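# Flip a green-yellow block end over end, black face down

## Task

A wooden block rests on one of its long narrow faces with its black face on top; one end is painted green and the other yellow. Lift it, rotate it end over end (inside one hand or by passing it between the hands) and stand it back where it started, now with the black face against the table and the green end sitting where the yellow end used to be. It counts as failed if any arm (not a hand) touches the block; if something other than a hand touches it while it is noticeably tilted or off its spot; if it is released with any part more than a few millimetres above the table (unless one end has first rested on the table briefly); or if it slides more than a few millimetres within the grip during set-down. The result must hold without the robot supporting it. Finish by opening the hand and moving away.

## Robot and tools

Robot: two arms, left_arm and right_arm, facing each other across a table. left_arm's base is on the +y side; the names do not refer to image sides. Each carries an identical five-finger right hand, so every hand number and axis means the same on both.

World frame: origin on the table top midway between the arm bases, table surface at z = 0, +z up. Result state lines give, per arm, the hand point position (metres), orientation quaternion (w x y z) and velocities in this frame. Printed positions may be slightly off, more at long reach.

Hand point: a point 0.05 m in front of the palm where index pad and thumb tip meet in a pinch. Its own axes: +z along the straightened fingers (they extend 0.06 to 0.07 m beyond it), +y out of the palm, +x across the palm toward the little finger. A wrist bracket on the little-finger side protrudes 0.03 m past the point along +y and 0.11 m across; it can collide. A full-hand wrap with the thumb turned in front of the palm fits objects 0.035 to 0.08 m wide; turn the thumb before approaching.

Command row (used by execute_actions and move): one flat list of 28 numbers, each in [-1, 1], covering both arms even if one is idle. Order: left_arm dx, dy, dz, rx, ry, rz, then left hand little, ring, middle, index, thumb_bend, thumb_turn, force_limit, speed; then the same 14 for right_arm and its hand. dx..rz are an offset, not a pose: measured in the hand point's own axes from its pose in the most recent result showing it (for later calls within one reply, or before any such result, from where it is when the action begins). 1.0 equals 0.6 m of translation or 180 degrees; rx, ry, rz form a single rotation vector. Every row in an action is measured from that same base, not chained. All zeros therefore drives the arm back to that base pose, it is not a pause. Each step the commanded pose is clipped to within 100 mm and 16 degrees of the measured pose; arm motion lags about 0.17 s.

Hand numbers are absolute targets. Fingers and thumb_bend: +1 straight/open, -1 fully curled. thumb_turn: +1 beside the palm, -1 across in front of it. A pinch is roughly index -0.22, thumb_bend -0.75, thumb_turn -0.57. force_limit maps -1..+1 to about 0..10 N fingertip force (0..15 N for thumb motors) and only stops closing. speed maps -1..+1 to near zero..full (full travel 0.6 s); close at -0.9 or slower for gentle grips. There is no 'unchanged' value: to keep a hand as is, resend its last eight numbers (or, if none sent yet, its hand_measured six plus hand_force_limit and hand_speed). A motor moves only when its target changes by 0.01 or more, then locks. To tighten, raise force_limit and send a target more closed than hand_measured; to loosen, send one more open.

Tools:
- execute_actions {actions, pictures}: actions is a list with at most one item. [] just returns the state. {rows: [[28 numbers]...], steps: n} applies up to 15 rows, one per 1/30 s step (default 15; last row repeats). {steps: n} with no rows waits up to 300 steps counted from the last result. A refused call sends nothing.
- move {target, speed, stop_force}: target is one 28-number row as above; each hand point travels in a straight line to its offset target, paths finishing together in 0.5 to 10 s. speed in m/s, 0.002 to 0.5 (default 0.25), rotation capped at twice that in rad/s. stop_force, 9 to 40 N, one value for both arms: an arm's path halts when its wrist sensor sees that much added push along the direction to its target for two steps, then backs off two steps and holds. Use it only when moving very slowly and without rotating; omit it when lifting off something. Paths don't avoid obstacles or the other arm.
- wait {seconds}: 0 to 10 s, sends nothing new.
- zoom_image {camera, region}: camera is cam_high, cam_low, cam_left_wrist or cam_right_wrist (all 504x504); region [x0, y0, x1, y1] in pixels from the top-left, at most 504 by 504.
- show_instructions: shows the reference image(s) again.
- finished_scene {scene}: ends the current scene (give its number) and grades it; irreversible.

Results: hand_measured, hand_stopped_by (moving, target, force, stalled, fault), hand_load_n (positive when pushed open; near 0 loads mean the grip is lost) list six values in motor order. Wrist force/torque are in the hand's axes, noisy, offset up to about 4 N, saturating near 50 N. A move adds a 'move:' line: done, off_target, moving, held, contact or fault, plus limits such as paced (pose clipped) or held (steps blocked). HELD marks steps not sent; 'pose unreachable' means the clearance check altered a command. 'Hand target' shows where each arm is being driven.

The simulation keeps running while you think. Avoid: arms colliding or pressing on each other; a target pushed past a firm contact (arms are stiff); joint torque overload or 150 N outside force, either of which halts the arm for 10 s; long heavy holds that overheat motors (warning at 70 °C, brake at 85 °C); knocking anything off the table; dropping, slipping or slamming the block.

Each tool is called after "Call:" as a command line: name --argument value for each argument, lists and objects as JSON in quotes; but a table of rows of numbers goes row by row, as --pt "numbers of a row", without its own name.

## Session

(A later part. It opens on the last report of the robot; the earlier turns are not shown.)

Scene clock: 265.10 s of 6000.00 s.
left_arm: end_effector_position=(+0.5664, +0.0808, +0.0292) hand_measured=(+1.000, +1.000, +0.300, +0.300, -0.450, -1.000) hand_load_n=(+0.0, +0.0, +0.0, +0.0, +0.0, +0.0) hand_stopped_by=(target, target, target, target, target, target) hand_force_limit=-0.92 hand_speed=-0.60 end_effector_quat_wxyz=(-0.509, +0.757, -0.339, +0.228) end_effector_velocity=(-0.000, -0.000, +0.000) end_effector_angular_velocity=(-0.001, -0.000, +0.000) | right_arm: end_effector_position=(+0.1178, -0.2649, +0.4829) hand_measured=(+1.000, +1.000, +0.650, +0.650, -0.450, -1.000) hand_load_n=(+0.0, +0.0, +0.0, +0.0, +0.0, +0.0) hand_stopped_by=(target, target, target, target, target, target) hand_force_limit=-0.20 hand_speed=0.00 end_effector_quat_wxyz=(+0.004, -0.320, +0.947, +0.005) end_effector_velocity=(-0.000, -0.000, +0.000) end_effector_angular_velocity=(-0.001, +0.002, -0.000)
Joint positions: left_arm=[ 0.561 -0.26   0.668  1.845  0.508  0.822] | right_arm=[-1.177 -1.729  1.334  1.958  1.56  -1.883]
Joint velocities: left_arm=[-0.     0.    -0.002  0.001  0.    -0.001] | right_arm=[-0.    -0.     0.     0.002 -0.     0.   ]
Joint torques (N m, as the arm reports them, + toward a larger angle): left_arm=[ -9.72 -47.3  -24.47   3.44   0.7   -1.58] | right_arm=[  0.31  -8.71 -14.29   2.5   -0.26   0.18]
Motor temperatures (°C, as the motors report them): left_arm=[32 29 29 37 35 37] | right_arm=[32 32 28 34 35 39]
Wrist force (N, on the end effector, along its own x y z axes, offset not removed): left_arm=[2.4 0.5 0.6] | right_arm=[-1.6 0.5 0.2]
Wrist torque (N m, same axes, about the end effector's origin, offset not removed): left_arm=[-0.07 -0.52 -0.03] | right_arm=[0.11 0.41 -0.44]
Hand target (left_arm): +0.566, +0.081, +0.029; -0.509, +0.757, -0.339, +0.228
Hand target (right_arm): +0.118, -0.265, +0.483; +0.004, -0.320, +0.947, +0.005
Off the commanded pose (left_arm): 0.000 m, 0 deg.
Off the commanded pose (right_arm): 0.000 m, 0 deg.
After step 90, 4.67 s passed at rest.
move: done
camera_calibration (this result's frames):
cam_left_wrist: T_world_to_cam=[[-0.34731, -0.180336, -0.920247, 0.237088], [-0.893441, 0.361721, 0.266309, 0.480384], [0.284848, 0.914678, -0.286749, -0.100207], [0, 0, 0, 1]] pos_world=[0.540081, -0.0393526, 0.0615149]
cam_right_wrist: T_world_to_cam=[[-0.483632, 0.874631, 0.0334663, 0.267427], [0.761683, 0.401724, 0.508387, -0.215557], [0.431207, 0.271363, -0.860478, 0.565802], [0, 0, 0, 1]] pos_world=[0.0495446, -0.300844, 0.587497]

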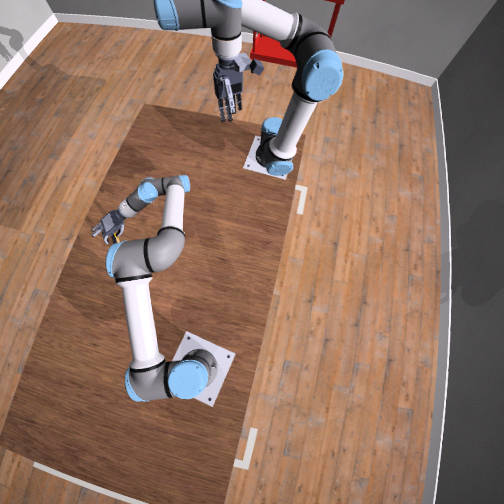

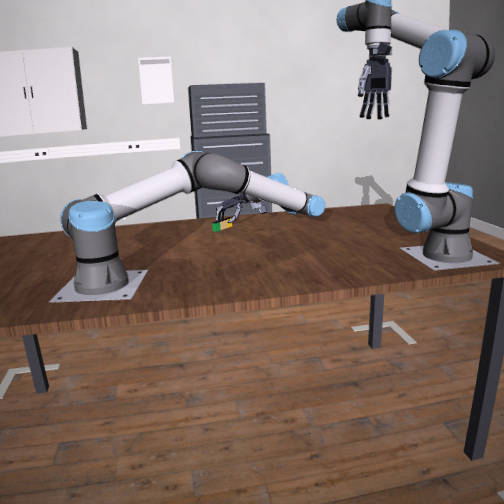

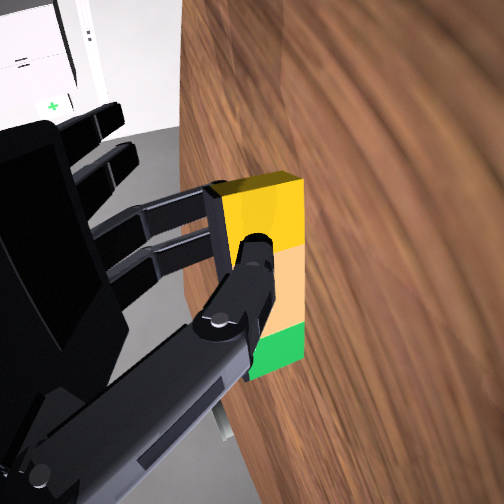

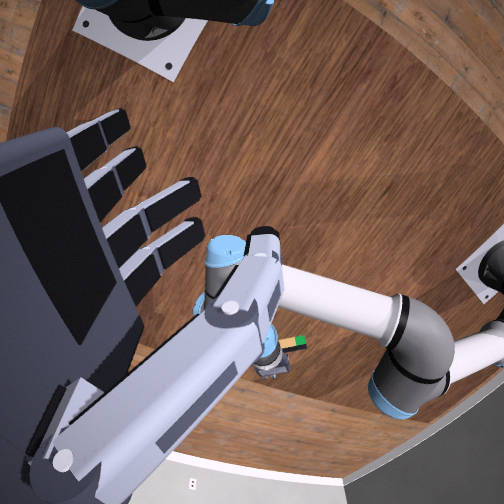

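Call:
move --target '[0,0.00464,0.00188,0,0,0,1,1,0.3,0.3,-0.45,-1,-0.92,-0.6, 0,0,0,0,0,0,1,1,0.65,0.65,-0.45,-1,-0.2,0]' --speed 0.005

Call:
move --target '[0,0,0,0,0,0,1,1,-0.1,-0.1,-0.45,-1,-0.92,-0.92, 0,0,0,0,0,0,1,1,0.65,0.65,-0.45,-1,-0.2,0]' --speed 0.005

Call:
zoom_image --camera "cam_low" --region '[190, 200, 270, 250]'

Scene clock: 281.03 s of 6000.00 s.
left_arm: end_effector_position=(+0.5664, +0.0807, +0.0263) hand_measured=(+1.000, +1.000, +0.300, +0.300, -0.450, -1.000) hand_load_n=(+0.0, +0.0, +0.0, +0.0, +0.0, +0.0) hand_stopped_by=(target, target, target, target, target, target) hand_force_limit=-0.92 hand_speed=-0.60 end_effector_quat_wxyz=(-0.509, +0.757, -0.339, +0.228) end_effector_velocity=(+0.001, +0.001, -0.000) end_effector_angular_velocity=(-0.000, -0.000, +0.000) | right_arm: end_effector_position=(+0.1178, -0.2649, +0.4829) hand_measured=(+1.000, +1.000, +0.650, +0.650, -0.450, -1.000) hand_load_n=(+0.0, +0.0, +0.0, +0.0, +0.0, +0.0) hand_stopped_by=(target, target, target, target, target, target) hand_force_limit=-0.20 hand_speed=0.00 end_effector_quat_wxyz=(+0.004, -0.320, +0.947, +0.005) end_effector_velocity=(+0.000, +0.000, -0.000) end_effector_angular_velocity=(+0.000, -0.000, +0.000)
Joint positions: left_arm=[ 0.56  -0.256  0.666  1.842  0.508  0.822] | right_arm=[-1.177 -1.729  1.334  1.958  1.56  -1.883]
Joint velocities: left_arm=[ 0.001  0.001 -0.001 -0.001 -0.001  0.002] | right_arm=[-0.  0.  0. -0. -0. -0.]
Joint torques (N m, as the arm reports them, + toward a larger angle): left_arm=[  9.16 -45.99 -23.95   1.    -2.76   1.27] | right_arm=[  0.54  -8.74 -13.42   2.51  -0.27   0.03]
Motor temperatures (°C, as the motors report them): left_arm=[32 29 29 37 35 37] | right_arm=[32 32 28 34 35 39]
Wrist force (N, on the end effector, along its own x y z axes, offset not removed): left_arm=[3.4 2.7 0.6] | right_arm=[-1.4 -0.1 0.3]
Wrist torque (N m, same axes, about the end effector's origin, offset not removed): left_arm=[0.26 -0.83 0.19] | right_arm=[0.04 0.41 -0.40]
Hand target (left_arm): +0.566, +0.081, +0.026; -0.509, +0.757, -0.339, +0.228
Hand target (right_arm): +0.118, -0.265, +0.483; +0.004, -0.320, +0.947, +0.005
Off the commanded pose (left_arm): 0.000 m, 0 deg.
Off the commanded pose (right_arm): 0.000 m, 0 deg.
After step 90, 12.10 s passed at rest.
move: done
camera_calibration (this result's frames):
cam_left_wrist: T_world_to_cam=[[-0.347277, -0.18041, -0.920245, 0.234366], [-0.893448, 0.361751, 0.266245, 0.481143], [0.284867, 0.914652, -0.286815, -0.100985], [0, 0, 0, 1]] pos_world=[0.540033, -0.0394059, 0.0586083]
cam_right_wrist: T_world_to_cam=[[-0.483632, 0.874631, 0.0334662, 0.267427], [0.761683, 0.401724, 0.508387, -0.215557], [0.431207, 0.271363, -0.860478, 0.565802], [0, 0, 0, 1]] pos_world=[0.0495446, -0.300844, 0.587497]

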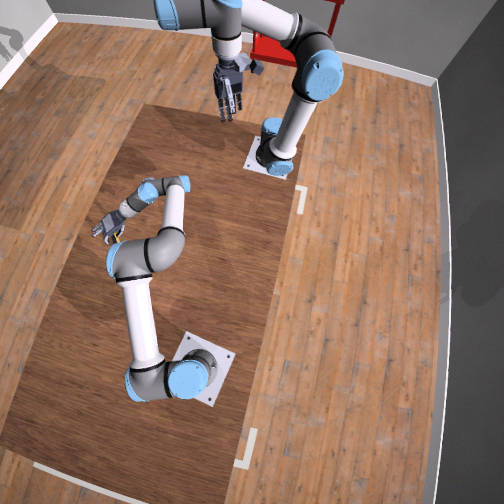

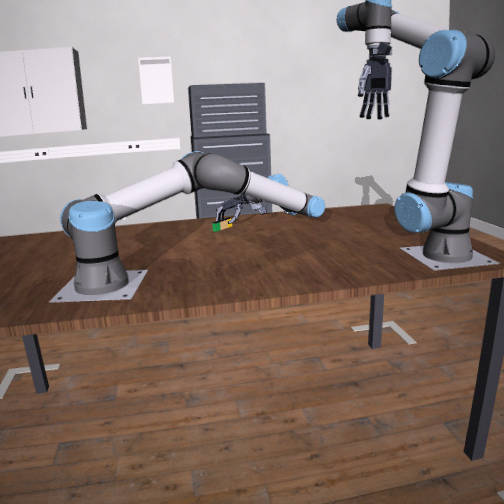

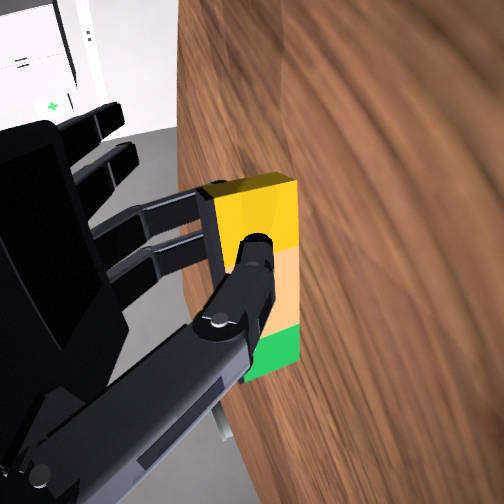

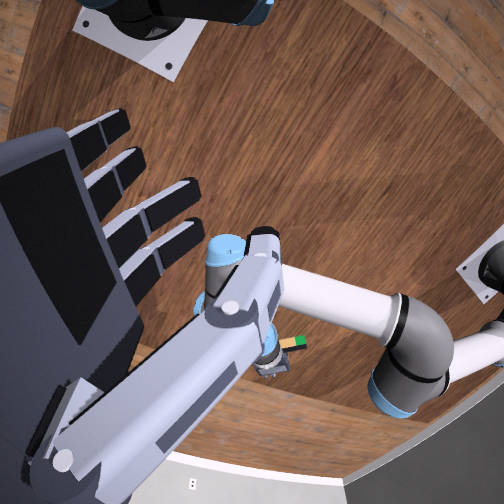

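Scene clock: 283.63 s of 6000.00 s.
left_arm: end_effector_position=(+0.5664, +0.0807, +0.0263) hand_measured=(+1.000, +1.000, -0.006, -0.014, -0.450, -1.000) hand_load_n=(+0.0, +0.0, +1.5, +1.0, +0.5, +0.0) hand_stopped_by=(target, target, force, force, target, target) hand_force_limit=-0.92 hand_speed=-0.92 end_effector_quat_wxyz=(-0.509, +0.757, -0.339, +0.228) end_effector_velocity=(+0.001, +0.000, +0.000) end_effector_angular_velocity=(-0.000, -0.000, +0.001) | right_arm: end_effector_position=(+0.1178, -0.2649, +0.4829) hand_measured=(+1.000, +1.000, +0.650, +0.650, -0.450, -1.000) hand_load_n=(+0.0, +0.0, +0.0, +0.0, +0.0, +0.0) hand_stopped_by=(target, target, target, target, target, target) hand_force_limit=-0.20 hand_speed=0.00 end_effector_quat_wxyz=(+0.004, -0.320, +0.947, +0.005) end_effector_velocity=(+0.000, +0.000, -0.000) end_effector_angular_velocity=(+0.000, -0.000, -0.000)
Joint positions: left_arm=[ 0.56  -0.256  0.666  1.842  0.508  0.822] | right_arm=[-1.177 -1.729  1.334  1.958  1.56  -1.883]
Joint velocities: left_arm=[ 0.001 -0.    -0.001  0.001 -0.    -0.   ] | right_arm=[-0. -0.  0. -0. -0.  0.]
Joint torques (N m, as the arm reports them, + toward a larger angle): left_arm=[-10.23 -63.7   -7.58   3.74   0.59  -1.64] | right_arm=[  0.45  -9.01 -14.68   2.52  -0.35   0.07]
Motor temperatures (°C, as the motors report them): left_arm=[32 29 29 37 35 37] | right_arm=[32 32 28 34 35 39]
Wrist force (N, on the end effector, along its own x y z axes, offset not removed): left_arm=[2.7 2.4 -0.3] | right_arm=[-1.7 0.4 -0.3]
Wrist torque (N m, same axes, about the end effector's origin, offset not removed): left_arm=[0.24 -0.60 0.17] | right_arm=[0.19 0.45 -0.41]
Hand target (left_arm): +0.566, +0.081, +0.026; -0.509, +0.757, -0.339, +0.228
Hand target (right_arm): +0.118, -0.265, +0.483; +0.004, -0.320, +0.947, +0.005
Off the commanded pose (left_arm): 0.000 m, 0 deg.
Off the commanded pose (right_arm): 0.000 m, 0 deg.
move: done
camera_calibration (this result's frames):
cam_left_wrist: T_world_to_cam=[[-0.347278, -0.180407, -0.920245, 0.234364], [-0.893453, 0.361733, 0.266253, 0.481152], [0.284849, 0.91466, -0.286807, -0.100988], [0, 0, 0, 1]] pos_world=[0.540043, -0.0393977, 0.0586002]
cam_right_wrist: T_world_to_cam=[[-0.483632, 0.874631, 0.0334662, 0.267427], [0.761683, 0.401724, 0.508386, -0.215557], [0.431207, 0.271363, -0.860478, 0.565802], [0, 0, 0, 1]] pos_world=[0.0495447, -0.300844, 0.587497]

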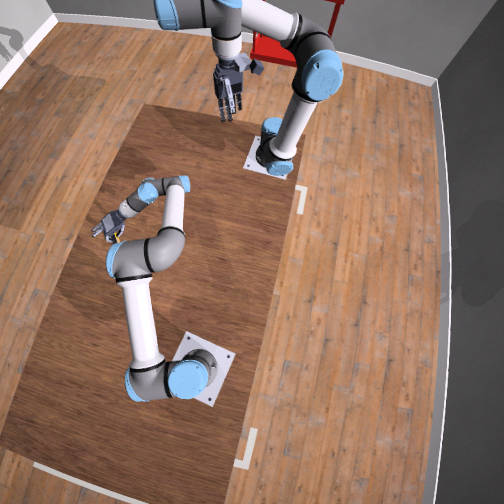

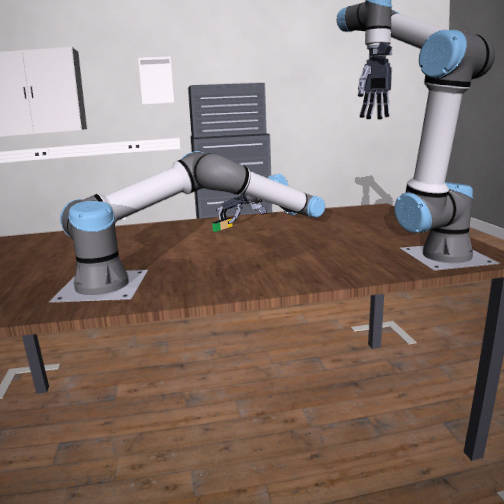

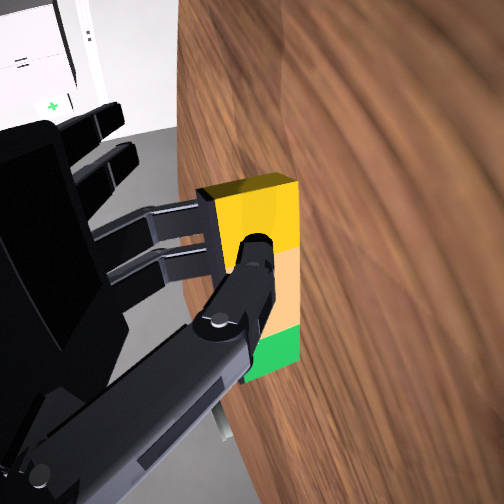

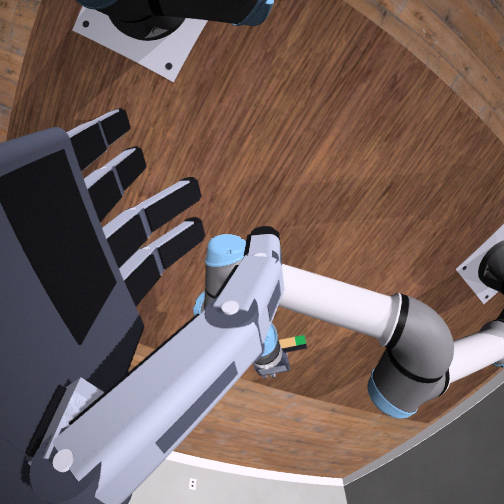

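Region (190, 200, 270, 250) of cam_low's 504x504 image, scaled by 6.300, with more detail than that image has; it fills the top 315 rows of this view, and the rest is white.

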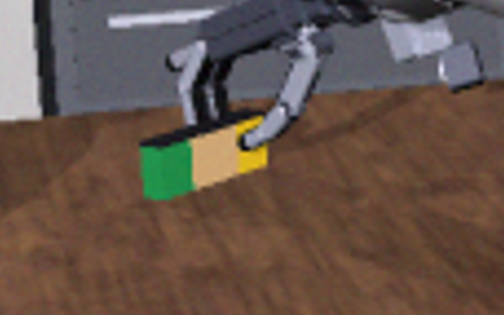

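The fingers and thumb are in contact, so I'll squeeze and then lift a little.

Call:
move --target '[0,0,0,0,0,0,1,1,-0.25,-0.25,-0.45,-1,-0.2,-0.92, 0,0,0,0,0,0,1,1,0.65,0.65,-0.45,-1,-0.2,0]' --speed 0.005

Call:
move --target '[0,-0.0309,-0.0125,0,0,0,1,1,-0.25,-0.25,-0.45,-1,-0.2,-0.92, 0,0,0,0,0,0,1,1,0.65,0.65,-0.45,-1,-0.2,0]' --speed 0.02

Call:
zoom_image --camera "cam_low" --region '[190, 200, 270, 250]'

Scene clock: 292.23 s of 6000.00 s.
left_arm: end_effector_position=(+0.5664, +0.0807, +0.0263) hand_measured=(+1.000, +1.000, -0.012, -0.026, -0.450, -1.000) hand_load_n=(+0.0, +0.0, +4.0, +4.0, +1.5, -0.5) hand_stopped_by=(target, target, force, force, target, target) hand_force_limit=-0.20 hand_speed=-0.92 end_effector_quat_wxyz=(-0.509, +0.757, -0.339, +0.228) end_effector_velocity=(-0.000, +0.001, -0.000) end_effector_angular_velocity=(+0.002, +0.001, +0.000) | right_arm: end_effector_position=(+0.1178, -0.2649, +0.4829) hand_measured=(+1.000, +1.000, +0.650, +0.650, -0.450, -1.000) hand_load_n=(+0.0, +0.0, +0.0, +0.0, +0.0, +0.0) hand_stopped_by=(target, target, target, target, target, target) hand_force_limit=-0.20 hand_speed=0.00 end_effector_quat_wxyz=(+0.004, -0.320, +0.947, +0.005) end_effector_velocity=(-0.001, +0.000, +0.000) end_effector_angular_velocity=(-0.000, +0.001, +0.000)
Joint positions: left_arm=[ 0.56  -0.256  0.666  1.842  0.508  0.822] | right_arm=[-1.177 -1.729  1.334  1.958  1.56  -1.883]
Joint velocities: left_arm=[ 0.    -0.     0.002  0.     0.    -0.   ] | right_arm=[0.001 0.    0.    0.001 0.    0.001]
Joint torques (N m, as the arm reports them, + toward a larger angle): left_arm=[ -6.14 -61.19 -11.03   2.46   0.61  -1.12] | right_arm=[ -0.4   -9.11 -14.47   2.5   -0.25  -0.04]
Motor temperatures (°C, as the motors report them): left_arm=[32 29 29 37 35 37] | right_arm=[32 32 28 34 35 39]
Wrist force (N, on the end effector, along its own x y z axes, offset not removed): left_arm=[1.0 1.8 -1.6] | right_arm=[-2.3 1.4 -0.1]
Wrist torque (N m, same axes, about the end effector's origin, offset not removed): left_arm=[0.47 -0.32 0.11] | right_arm=[0.31 0.57 -0.49]
Hand target (left_arm): +0.566, +0.081, +0.026; -0.509, +0.757, -0.339, +0.228
Hand target (right_arm): +0.118, -0.265, +0.483; +0.004, -0.320, +0.947, +0.005
Off the commanded pose (left_arm): 0.000 m, 0 deg.
Off the commanded pose (right_arm): 0.000 m, 0 deg.
After step 90, 4.90 s passed at rest.
move: done
camera_calibration (this result's frames):
cam_left_wrist: T_world_to_cam=[[-0.347273, -0.18042, -0.920245, 0.234375], [-0.893449, 0.361754, 0.266237, 0.481141], [0.284868, 0.914649, -0.286824, -0.100981], [0, 0, 0, 1]] pos_world=[0.540034, -0.0394074, 0.058621]
cam_right_wrist: T_world_to_cam=[[-0.483632, 0.874631, 0.0334662, 0.267427], [0.761683, 0.401724, 0.508387, -0.215557], [0.431207, 0.271363, -0.860478, 0.565802], [0, 0, 0, 1]] pos_world=[0.0495446, -0.300844, 0.587497]

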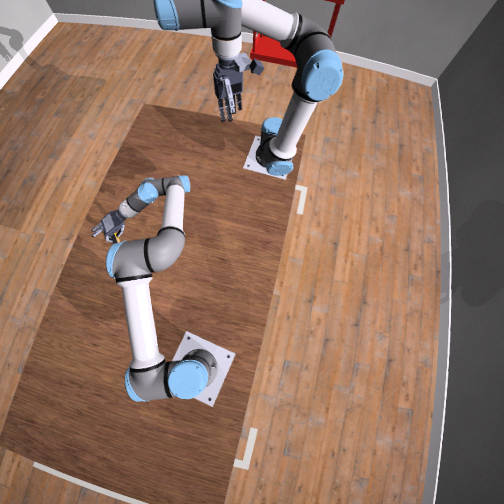

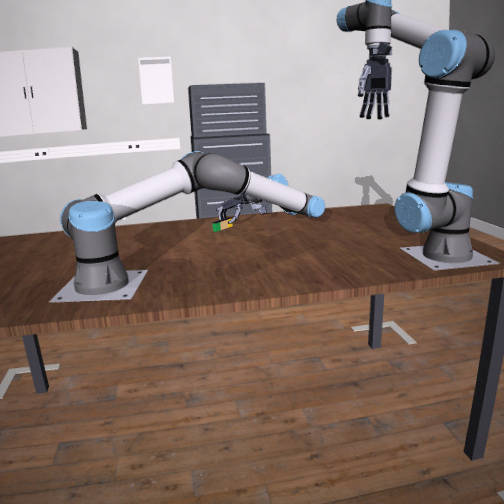

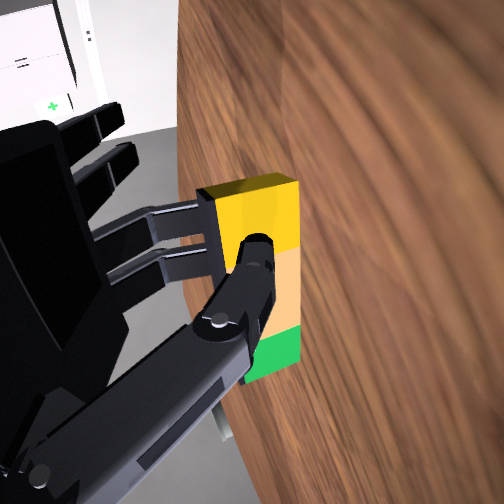

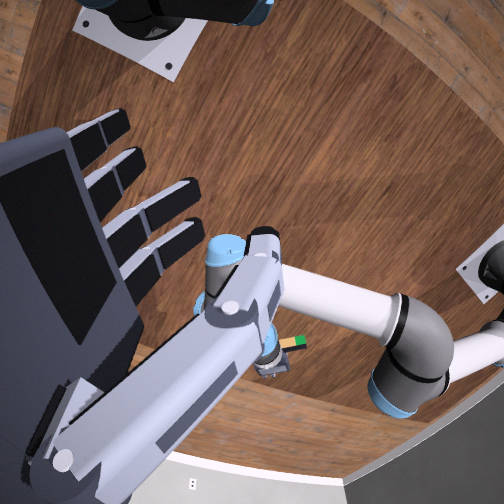

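Scene clock: 293.53 s of 6000.00 s.
left_arm: end_effector_position=(+0.5664, +0.0808, +0.0461) hand_measured=(+1.000, +1.000, -0.012, -0.026, -0.448, -1.000) hand_load_n=(+0.0, +0.0, +4.0, +3.5, +3.0, -0.5) hand_stopped_by=(target, target, force, force, target, target) hand_force_limit=-0.20 hand_speed=-0.92 end_effector_quat_wxyz=(-0.509, +0.757, -0.339, +0.228) end_effector_velocity=(-0.000, +0.000, +0.002) end_effector_angular_velocity=(+0.000, +0.000, -0.000) | right_arm: end_effector_position=(+0.1178, -0.2649, +0.4829) hand_measured=(+1.000, +1.000, +0.650, +0.650, -0.450, -1.000) hand_load_n=(+0.0, +0.0, +0.0, +0.0, +0.0, +0.0) hand_stopped_by=(target, target, target, target, target, target) hand_force_limit=-0.20 hand_speed=0.00 end_effector_quat_wxyz=(+0.004, -0.320, +0.947, +0.005) end_effector_velocity=(+0.000, +0.000, -0.000) end_effector_angular_velocity=(+0.001, -0.002, -0.000)
Joint positions: left_arm=[ 0.561 -0.285  0.674  1.864  0.508  0.822] | right_arm=[-1.177 -1.729  1.334  1.958  1.56  -1.883]
Joint velocities: left_arm=[-0.    -0.003  0.001  0.002 -0.     0.   ] | right_arm=[ 0.    -0.     0.    -0.002  0.     0.001]
Joint torques (N m, as the arm reports them, + toward a larger angle): left_arm=[ 10.39 -64.35  -9.8    4.    -2.92   1.28] | right_arm=[ -0.04  -8.6  -14.71   2.4   -0.21   0.01]
Motor temperatures (°C, as the motors report them): left_arm=[32 29 29 37 35 37] | right_arm=[32 32 28 34 35 39]
Wrist force (N, on the end effector, along its own x y z axes, offset not removed): left_arm=[1.3 3.3 0.6] | right_arm=[-2.4 0.9 -1.5]
Wrist torque (N m, same axes, about the end effector's origin, offset not removed): left_arm=[0.28 -0.38 -0.05] | right_arm=[0.30 0.55 -0.44]
Hand target (left_arm): +0.566, +0.081, +0.046; -0.509, +0.757, -0.339, +0.228
Hand target (right_arm): +0.118, -0.265, +0.483; +0.004, -0.320, +0.947, +0.005
Off the commanded pose (left_arm): 0.000 m, 0 deg.
Off the commanded pose (right_arm): 0.000 m, 0 deg.
move: done
camera_calibration (this result's frames):
cam_left_wrist: T_world_to_cam=[[-0.347282, -0.180415, -0.920242, 0.252622], [-0.893445, 0.361759, 0.266245, 0.475875], [0.284871, 0.914648, -0.286823, -0.0953925], [0, 0, 0, 1]] pos_world=[0.540073, -0.0393247, 0.0784131]
cam_right_wrist: T_world_to_cam=[[-0.483632, 0.874631, 0.0334663, 0.267427], [0.761683, 0.401724, 0.508386, -0.215557], [0.431207, 0.271363, -0.860478, 0.565802], [0, 0, 0, 1]] pos_world=[0.0495446, -0.300844, 0.587497]

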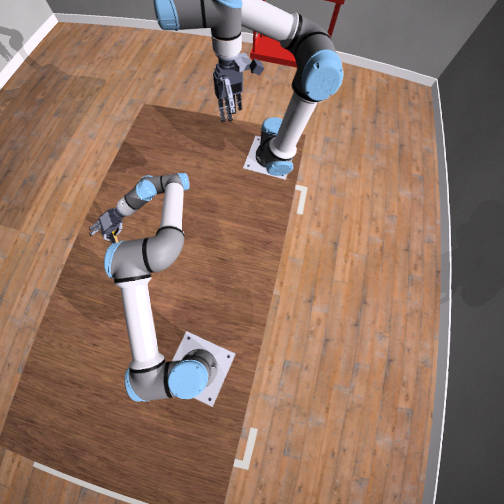

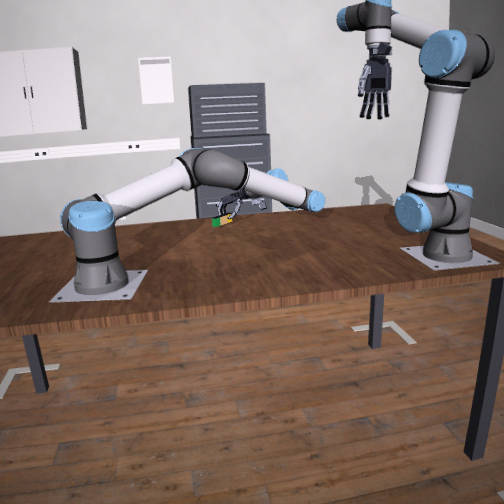

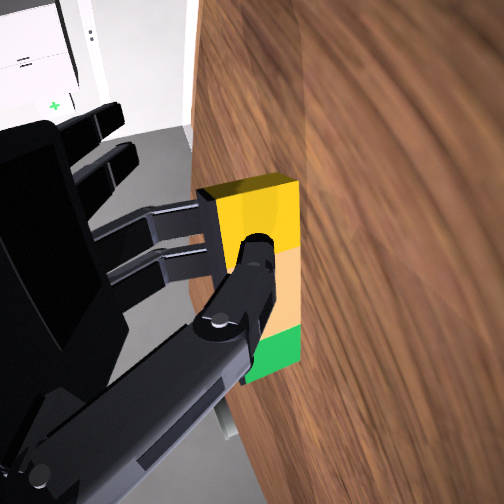

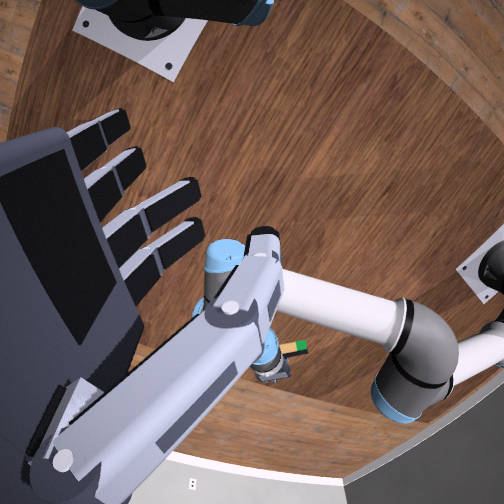

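Region (190, 200, 270, 250) of cam_low's 504x504 image, scaled by 6.300, with more detail than that image has; it fills the top 315 rows of this view, and the rest is white.

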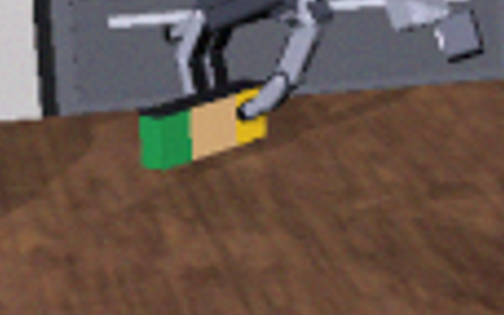

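Call:
move --target '[-0.0479,-0.1975,-0.1942,0,0.2627,0.1067,1,1,-0.25,-0.25,-0.45,-1,-0.2,-0.92, -0.4214,-0.3574,0.2567,0.1276,-0.4849,0.1229,1,1,0.65,0.65,-0.45,-1,-0.2,0]' --speed 0.2

Scene clock: 322.43 s of 6000.00 s.
left_arm: end_effector_position=(+0.5001, +0.0610, +0.1996) hand_measured=(+1.000, +1.000, -0.012, -0.026, -0.448, -1.000) hand_load_n=(+0.0, +0.0, +4.0, +3.5, +3.0, -0.5) hand_stopped_by=(target, target, force, force, target, target) hand_force_limit=-0.20 hand_speed=-0.92 end_effector_quat_wxyz=(-0.362, +0.538, -0.631, +0.425) end_effector_velocity=(-0.000, +0.000, +0.000) end_effector_angular_velocity=(+0.002, -0.000, -0.004) | right_arm: end_effector_position=(+0.4497, -0.2803, +0.3301) hand_measured=(+1.000, +1.000, +0.650, +0.650, -0.450, -1.000) hand_load_n=(+0.0, +0.0, +0.0, +0.0, +0.0, +0.0) hand_stopped_by=(target, target, target, target, target, target) hand_force_limit=-0.20 hand_speed=0.00 end_effector_quat_wxyz=(+0.704, -0.053, +0.707, +0.052) end_effector_velocity=(+0.002, +0.000, -0.000) end_effector_angular_velocity=(+0.004, -0.012, -0.003)
Joint positions: left_arm=[ 0.408 -1.107  1.429  0.485  0.547  2.412] | right_arm=[-1.449 -1.861  2.309 -0.444  1.49  -1.571]
Joint velocities: left_arm=[ 0.    -0.004  0.004 -0.005  0.003  0.007] | right_arm=[ 0.005  0.01   0.004 -0.026  0.008  0.003]
Joint torques (N m, as the arm reports them, + toward a larger angle): left_arm=[ -9.51 -44.09 -11.5   -0.13   0.45   1.04] | right_arm=[10.6   2.2  -5.61 -4.22  2.29  2.28]
Motor temperatures (°C, as the motors report them): left_arm=[32 29 29 37 35 37] | right_arm=[32 32 28 34 35 39]
Wrist force (N, on the end effector, along its own x y z axes, offset not removed): left_arm=[2.0 1.5 0.5] | right_arm=[-1.5 0.8 -0.7]
Wrist torque (N m, same axes, about the end effector's origin, offset not removed): left_arm=[0.01 -0.54 0.07] | right_arm=[0.30 0.45 -0.40]
Hand target (left_arm): +0.500, +0.061, +0.200; +0.362, -0.538, +0.631, -0.426
Hand target (right_arm): +0.450, -0.280, +0.330; +0.704, -0.052, +0.706, +0.052
Off the commanded pose (left_arm): 0.001 m, 0 deg.
Off the commanded pose (right_arm): 0.000 m, 0 deg.
After step 90, 21.30 s passed at rest.
move: done
camera_calibration (this result's frames):
cam_left_wrist: T_world_to_cam=[[-0.357464, 0.154858, -0.920999, 0.35208], [-0.283023, 0.921822, 0.264845, 0.0437763], [0.89001, 0.355336, -0.285689, -0.283097], [0, 0, 0, 1]] pos_world=[0.390205, 0.00571819, 0.231794]
cam_right_wrist: T_world_to_cam=[[-0.169499, 0.974679, 0.145845, 0.296265], [-0.471008, -0.210107, 0.856742, -0.116617], [0.865691, 0.0765228, 0.494694, -0.401951], [0, 0, 0, 1]] pos_world=[0.343255, -0.282507, 0.255545]

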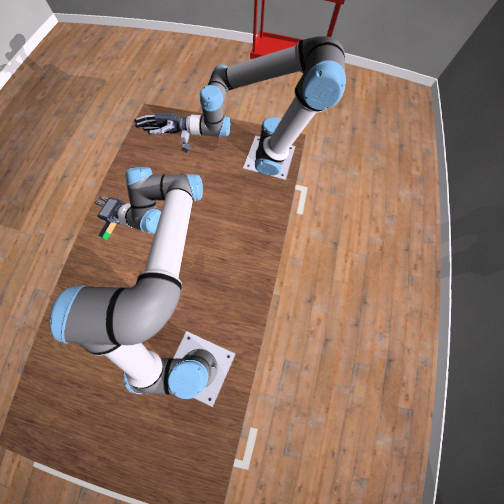

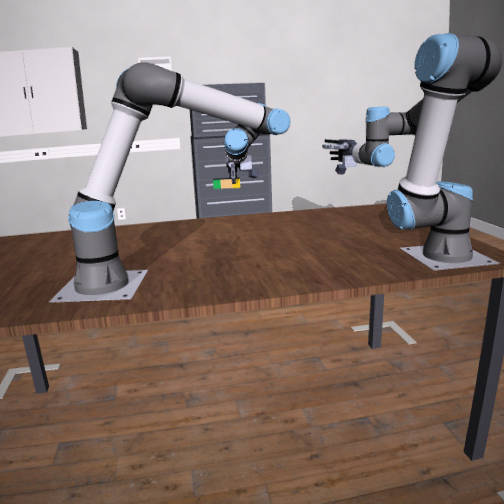

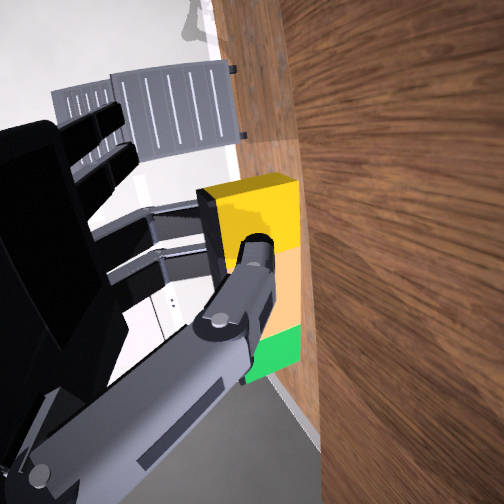

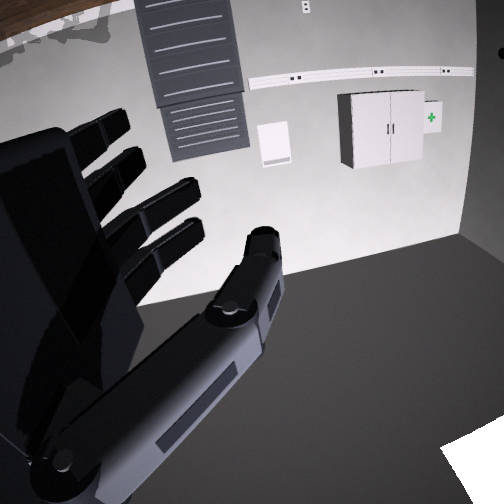

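Call:
move --target '[0,-0.0617,-0.025,0,0.1875,-0.4635,1,1,-0.25,-0.25,-0.45,-1,-0.2,-0.92, 0.2073,0.4095,0.1285,0,0,0,1,1,0.65,0.65,-0.45,-1,-0.2,0]' --speed 0.2

Call:
zoom_image --camera "cam_low" --region '[190, 130, 290, 210]'

Scene clock: 342.07 s of 6000.00 s.
left_arm: end_effector_position=(+0.5002, +0.0611, +0.2389) hand_measured=(+1.000, +1.000, -0.012, -0.026, -0.448, -1.000) hand_load_n=(+0.0, +0.0, +4.0, +3.5, +3.0, -0.5) hand_stopped_by=(target, target, force, force, target, target) hand_force_limit=-0.20 hand_speed=-0.92 end_effector_quat_wxyz=(+0.190, +0.682, -0.190, +0.680) end_effector_velocity=(-0.000, -0.000, -0.001) end_effector_angular_velocity=(-0.009, +0.001, -0.000) | right_arm: end_effector_position=(+0.4892, -0.0259, +0.2053) hand_measured=(+1.000, +1.000, +0.650, +0.650, -0.450, -1.000) hand_load_n=(+0.0, +0.0, +0.0, +0.0, +0.0, +0.0) hand_stopped_by=(target, target, target, target, target, target) hand_force_limit=-0.20 hand_speed=0.00 end_effector_quat_wxyz=(+0.704, -0.053, +0.706, +0.052) end_effector_velocity=(+0.001, +0.002, -0.000) end_effector_angular_velocity=(+0.003, -0.001, -0.000)
Joint positions: left_arm=[ 0.611 -1.497  2.081 -0.583  0.986  1.569] | right_arm=[-0.802 -1.134  1.902 -0.764  2.137 -1.57 ]
Joint velocities: left_arm=[-0.     0.002  0.005 -0.011  0.    -0.006] | right_arm=[ 0.003  0.005 -0.005 -0.002  0.003  0.001]
Joint torques (N m, as the arm reports them, + toward a larger angle): left_arm=[  9.13 -12.74 -12.85  -3.39   1.55  -1.28] | right_arm=[  9.34 -24.09 -25.93  -0.86   2.27   2.52]
Motor temperatures (°C, as the motors report them): left_arm=[32 29 29 37 35 37] | right_arm=[32 32 28 34 35 39]
Wrist force (N, on the end effector, along its own x y z axes, offset not removed): left_arm=[1.5 2.4 1.2] | right_arm=[-2.4 -0.2 0.1]
Wrist torque (N m, same axes, about the end effector's origin, offset not removed): left_arm=[0.16 -0.57 -0.04] | right_arm=[0.01 0.56 -0.53]
Hand target (left_arm): +0.500, +0.061, +0.239; +0.190, +0.682, -0.189, +0.681
Hand target (right_arm): +0.489, -0.026, +0.205; +0.704, -0.053, +0.706, +0.052
Off the commanded pose (left_arm): 0.001 m, 0 deg.
Off the commanded pose (right_arm): 0.000 m, 0 deg.
After step 90, 12.23 s passed at rest.
move: done
camera_calibration (this result's frames):
cam_left_wrist: T_world_to_cam=[[-0.517938, -0.850042, -0.095756, 0.332797], [-0.380976, 0.329449, -0.863898, 0.38812], [0.765896, -0.410965, -0.49448, -0.113209], [0, 0, 0, 1]] pos_world=[0.406939, 0.108501, 0.311183]
cam_right_wrist: T_world_to_cam=[[-0.169599, 0.974754, 0.145227, 0.073322], [-0.471351, -0.209644, 0.856667, 0.0624637], [0.865485, 0.0768372, 0.495007, -0.393846], [0, 0, 0, 1]] pos_world=[0.382745, -0.0281138, 0.130797]

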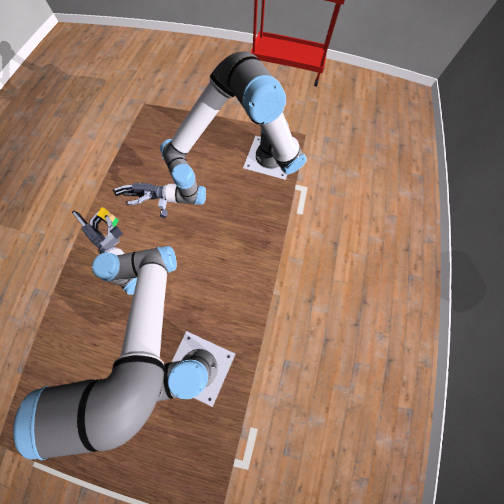

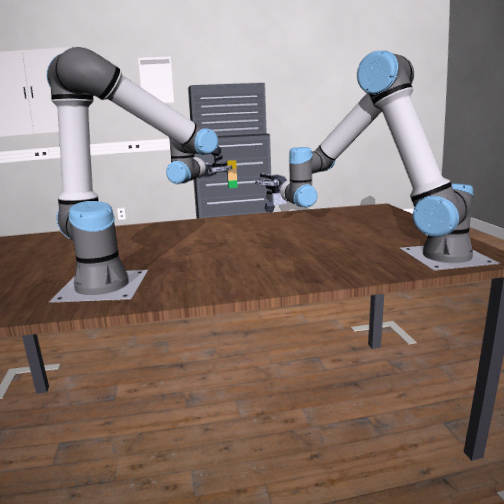

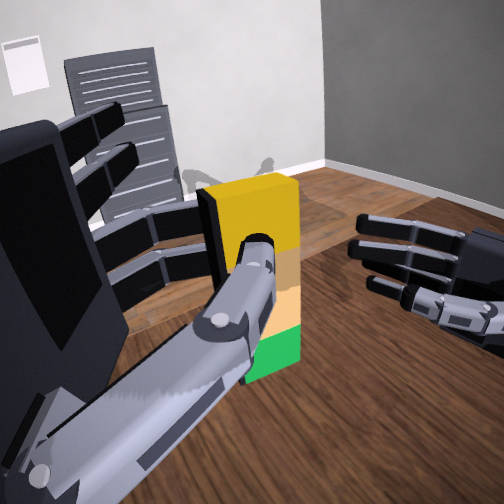

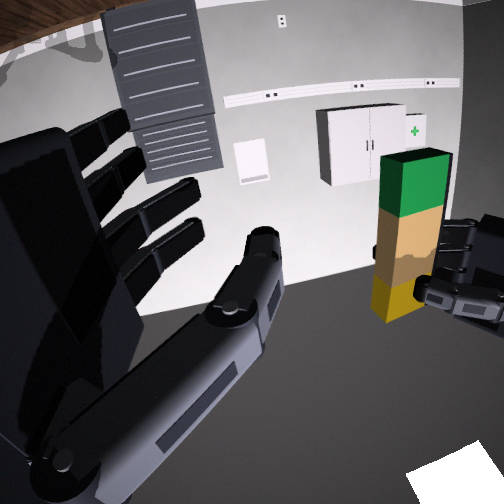

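Region (190, 130, 290, 210) of cam_low's 504x504 image, scaled by 5.040, with more detail than that image has; it fills the top 403 rows of this view, and the rest is white.

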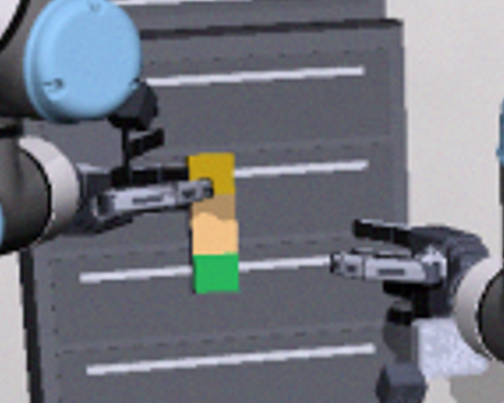

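Call:
zoom_image --camera "cam_right_wrist" --region '[320, 135, 504, 335]'

Call:
zoom_image --camera "cam_high" --region '[65, 165, 185, 265]'

Region (320, 135, 504, 335) of cam_right_wrist's 504x504 image, scaled by 2.520, with more detail than that image has; it fills the left 464 columns of this view, and the rest is white.

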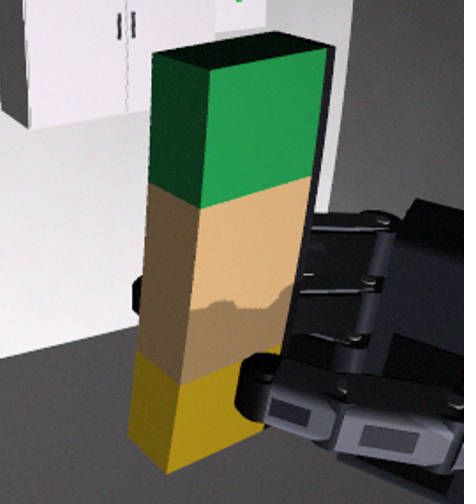

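Region (65, 165, 185, 265) of cam_high's 504x504 image, scaled by 4.200, with more detail than that image has.

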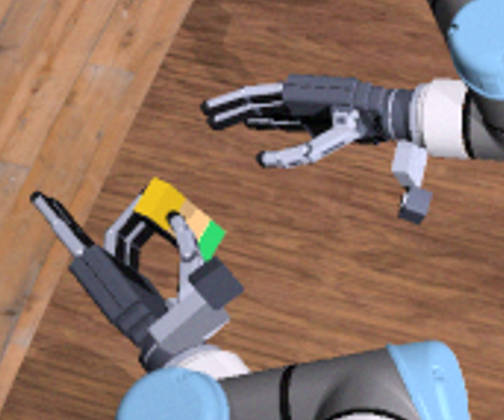

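Call:
move --target '[0,0,0,0,0,0,1,1,-0.25,-0.25,-0.45,-1,-0.2,-0.92, -0.0067,0.1293,0.0318,0,0,0,1,1,0.65,0.65,-0.45,-1,-0.2,0]' --speed 0.05

Call:
zoom_image --camera "cam_low" --region '[190, 130, 290, 210]'

Call:
zoom_image --camera "cam_left_wrist" --region '[200, 160, 460, 420]'

Call:
zoom_image --camera "cam_high" --region '[80, 185, 150, 245]'

Scene clock: 391.00 s of 6000.00 s.
left_arm: end_effector_position=(+0.5002, +0.0611, +0.2389) hand_measured=(+1.000, +1.000, -0.012, -0.026, -0.448, -1.000) hand_load_n=(+0.0, +0.0, +4.0, +3.5, +3.0, -0.5) hand_stopped_by=(target, target, force, force, target, target) hand_force_limit=-0.20 hand_speed=-0.92 end_effector_quat_wxyz=(+0.190, +0.682, -0.190, +0.680) end_effector_velocity=(-0.000, -0.000, -0.000) end_effector_angular_velocity=(+0.001, -0.000, -0.001) | right_arm: end_effector_position=(+0.4965, +0.0535, +0.2093) hand_measured=(+1.000, +1.000, +0.650, +0.650, -0.450, -1.000) hand_load_n=(+0.0, +0.0, +0.0, +0.0, +0.0, +0.0) hand_stopped_by=(target, target, target, target, target, target) hand_force_limit=-0.20 hand_speed=0.00 end_effector_quat_wxyz=(+0.704, -0.053, +0.706, +0.052) end_effector_velocity=(+0.001, +0.002, +0.000) end_effector_angular_velocity=(-0.000, -0.000, -0.001)
Joint positions: left_arm=[ 0.612 -1.497  2.081 -0.583  0.986  1.569] | right_arm=[-0.698 -1.005  1.671 -0.661  2.241 -1.569]
Joint velocities: left_arm=[-0.001  0.    -0.     0.001 -0.     0.   ] | right_arm=[ 0.001  0.003 -0.007  0.003  0.003 -0.   ]
Joint torques (N m, as the arm reports them, + toward a larger angle): left_arm=[ -6.59 -28.97 -26.49  -0.3   -0.76   1.22] | right_arm=[ 10.03 -29.58 -26.06   1.25   2.43   2.41]
Motor temperatures (°C, as the motors report them): left_arm=[32 29 29 37 35 37] | right_arm=[32 32 28 34 35 39]
Wrist force (N, on the end effector, along its own x y z axes, offset not removed): left_arm=[0.8 2.0 -0.9] | right_arm=[-1.1 1.0 -0.1]
Wrist torque (N m, same axes, about the end effector's origin, offset not removed): left_arm=[0.33 -0.18 0.06] | right_arm=[0.25 0.39 -0.38]
Hand target (left_arm): +0.500, +0.061, +0.239; +0.190, +0.682, -0.190, +0.680
Hand target (right_arm): +0.497, +0.054, +0.209; +0.704, -0.053, +0.706, +0.052
Off the commanded pose (left_arm): 0.000 m, 0 deg.
Off the commanded pose (right_arm): 0.000 m, 0 deg.
After step 90, 43.93 s passed at rest.
move: done
camera_calibration (this result's frames):
cam_left_wrist: T_world_to_cam=[[-0.517923, -0.850051, -0.0957554, 0.332807], [-0.380984, 0.329442, -0.863898, 0.388122], [0.765903, -0.410951, -0.494481, -0.113219], [0, 0, 0, 1]] pos_world=[0.406951, 0.108512, 0.311182]
cam_right_wrist: T_world_to_cam=[[-0.169648, 0.974761, 0.145121, -0.0033152], [-0.47144, -0.209584, 0.856632, 0.0792038], [0.865427, 0.0769104, 0.495097, -0.408236], [0, 0, 0, 1]] pos_world=[0.390076, 0.051229, 0.134749]

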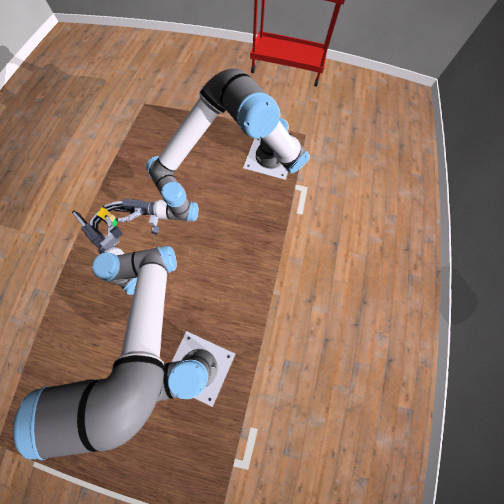

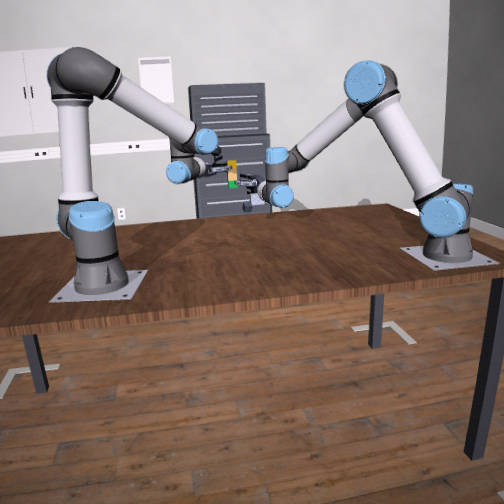

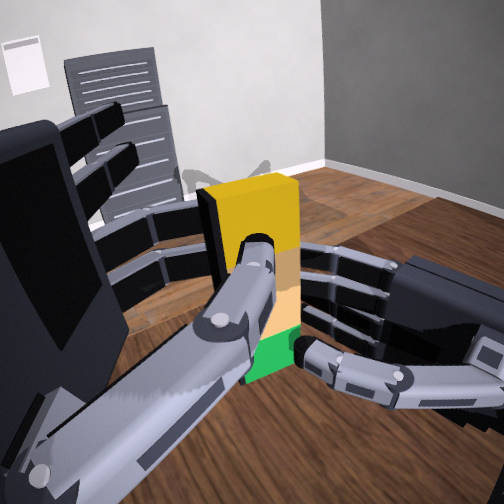

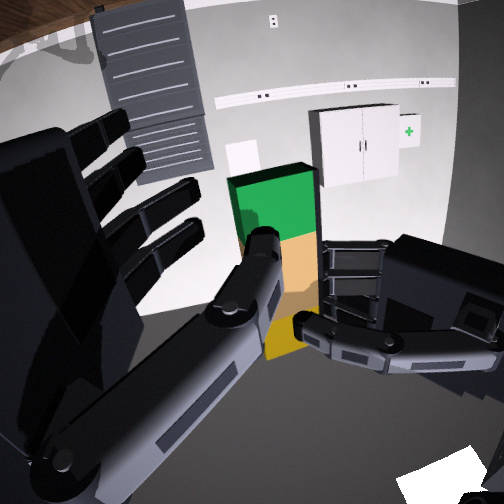

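Region (190, 130, 290, 210) of cam_low's 504x504 image, scaled by 5.040, with more detail than that image has; it fills the top 403 rows of this view, and the rest is white.

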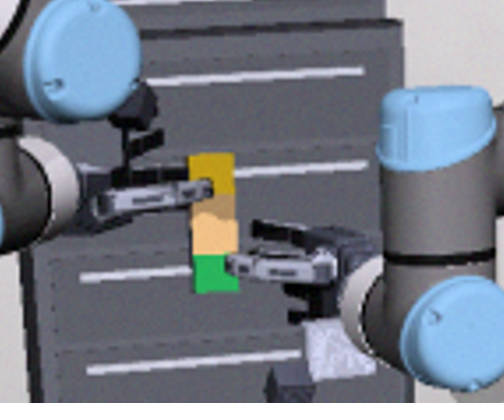

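Region (200, 160, 460, 420) of cam_left_wrist's 504x504 image, scaled by 1.938, with more detail than that image has.

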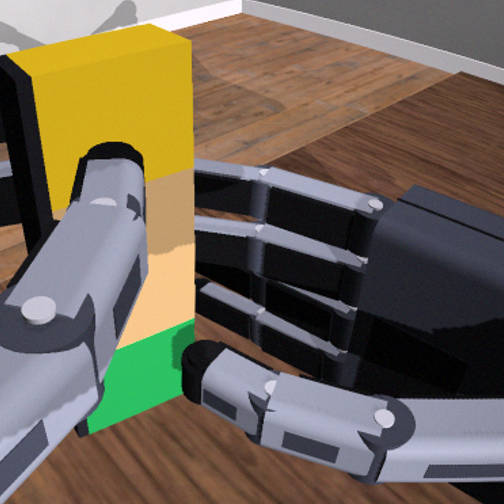

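Region (80, 185, 150, 245) of cam_high's 504x504 image, scaled by 7.200, with more detail than that image has; it fills the top 432 rows of this view, and the rest is white.

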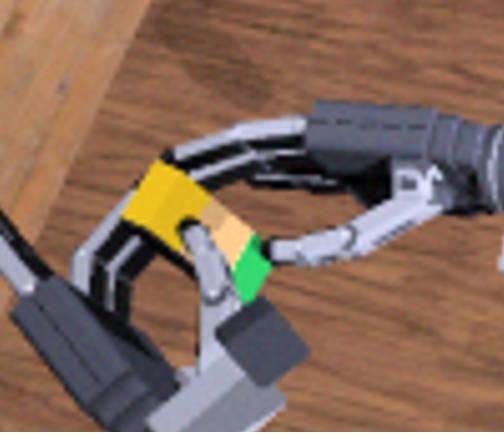

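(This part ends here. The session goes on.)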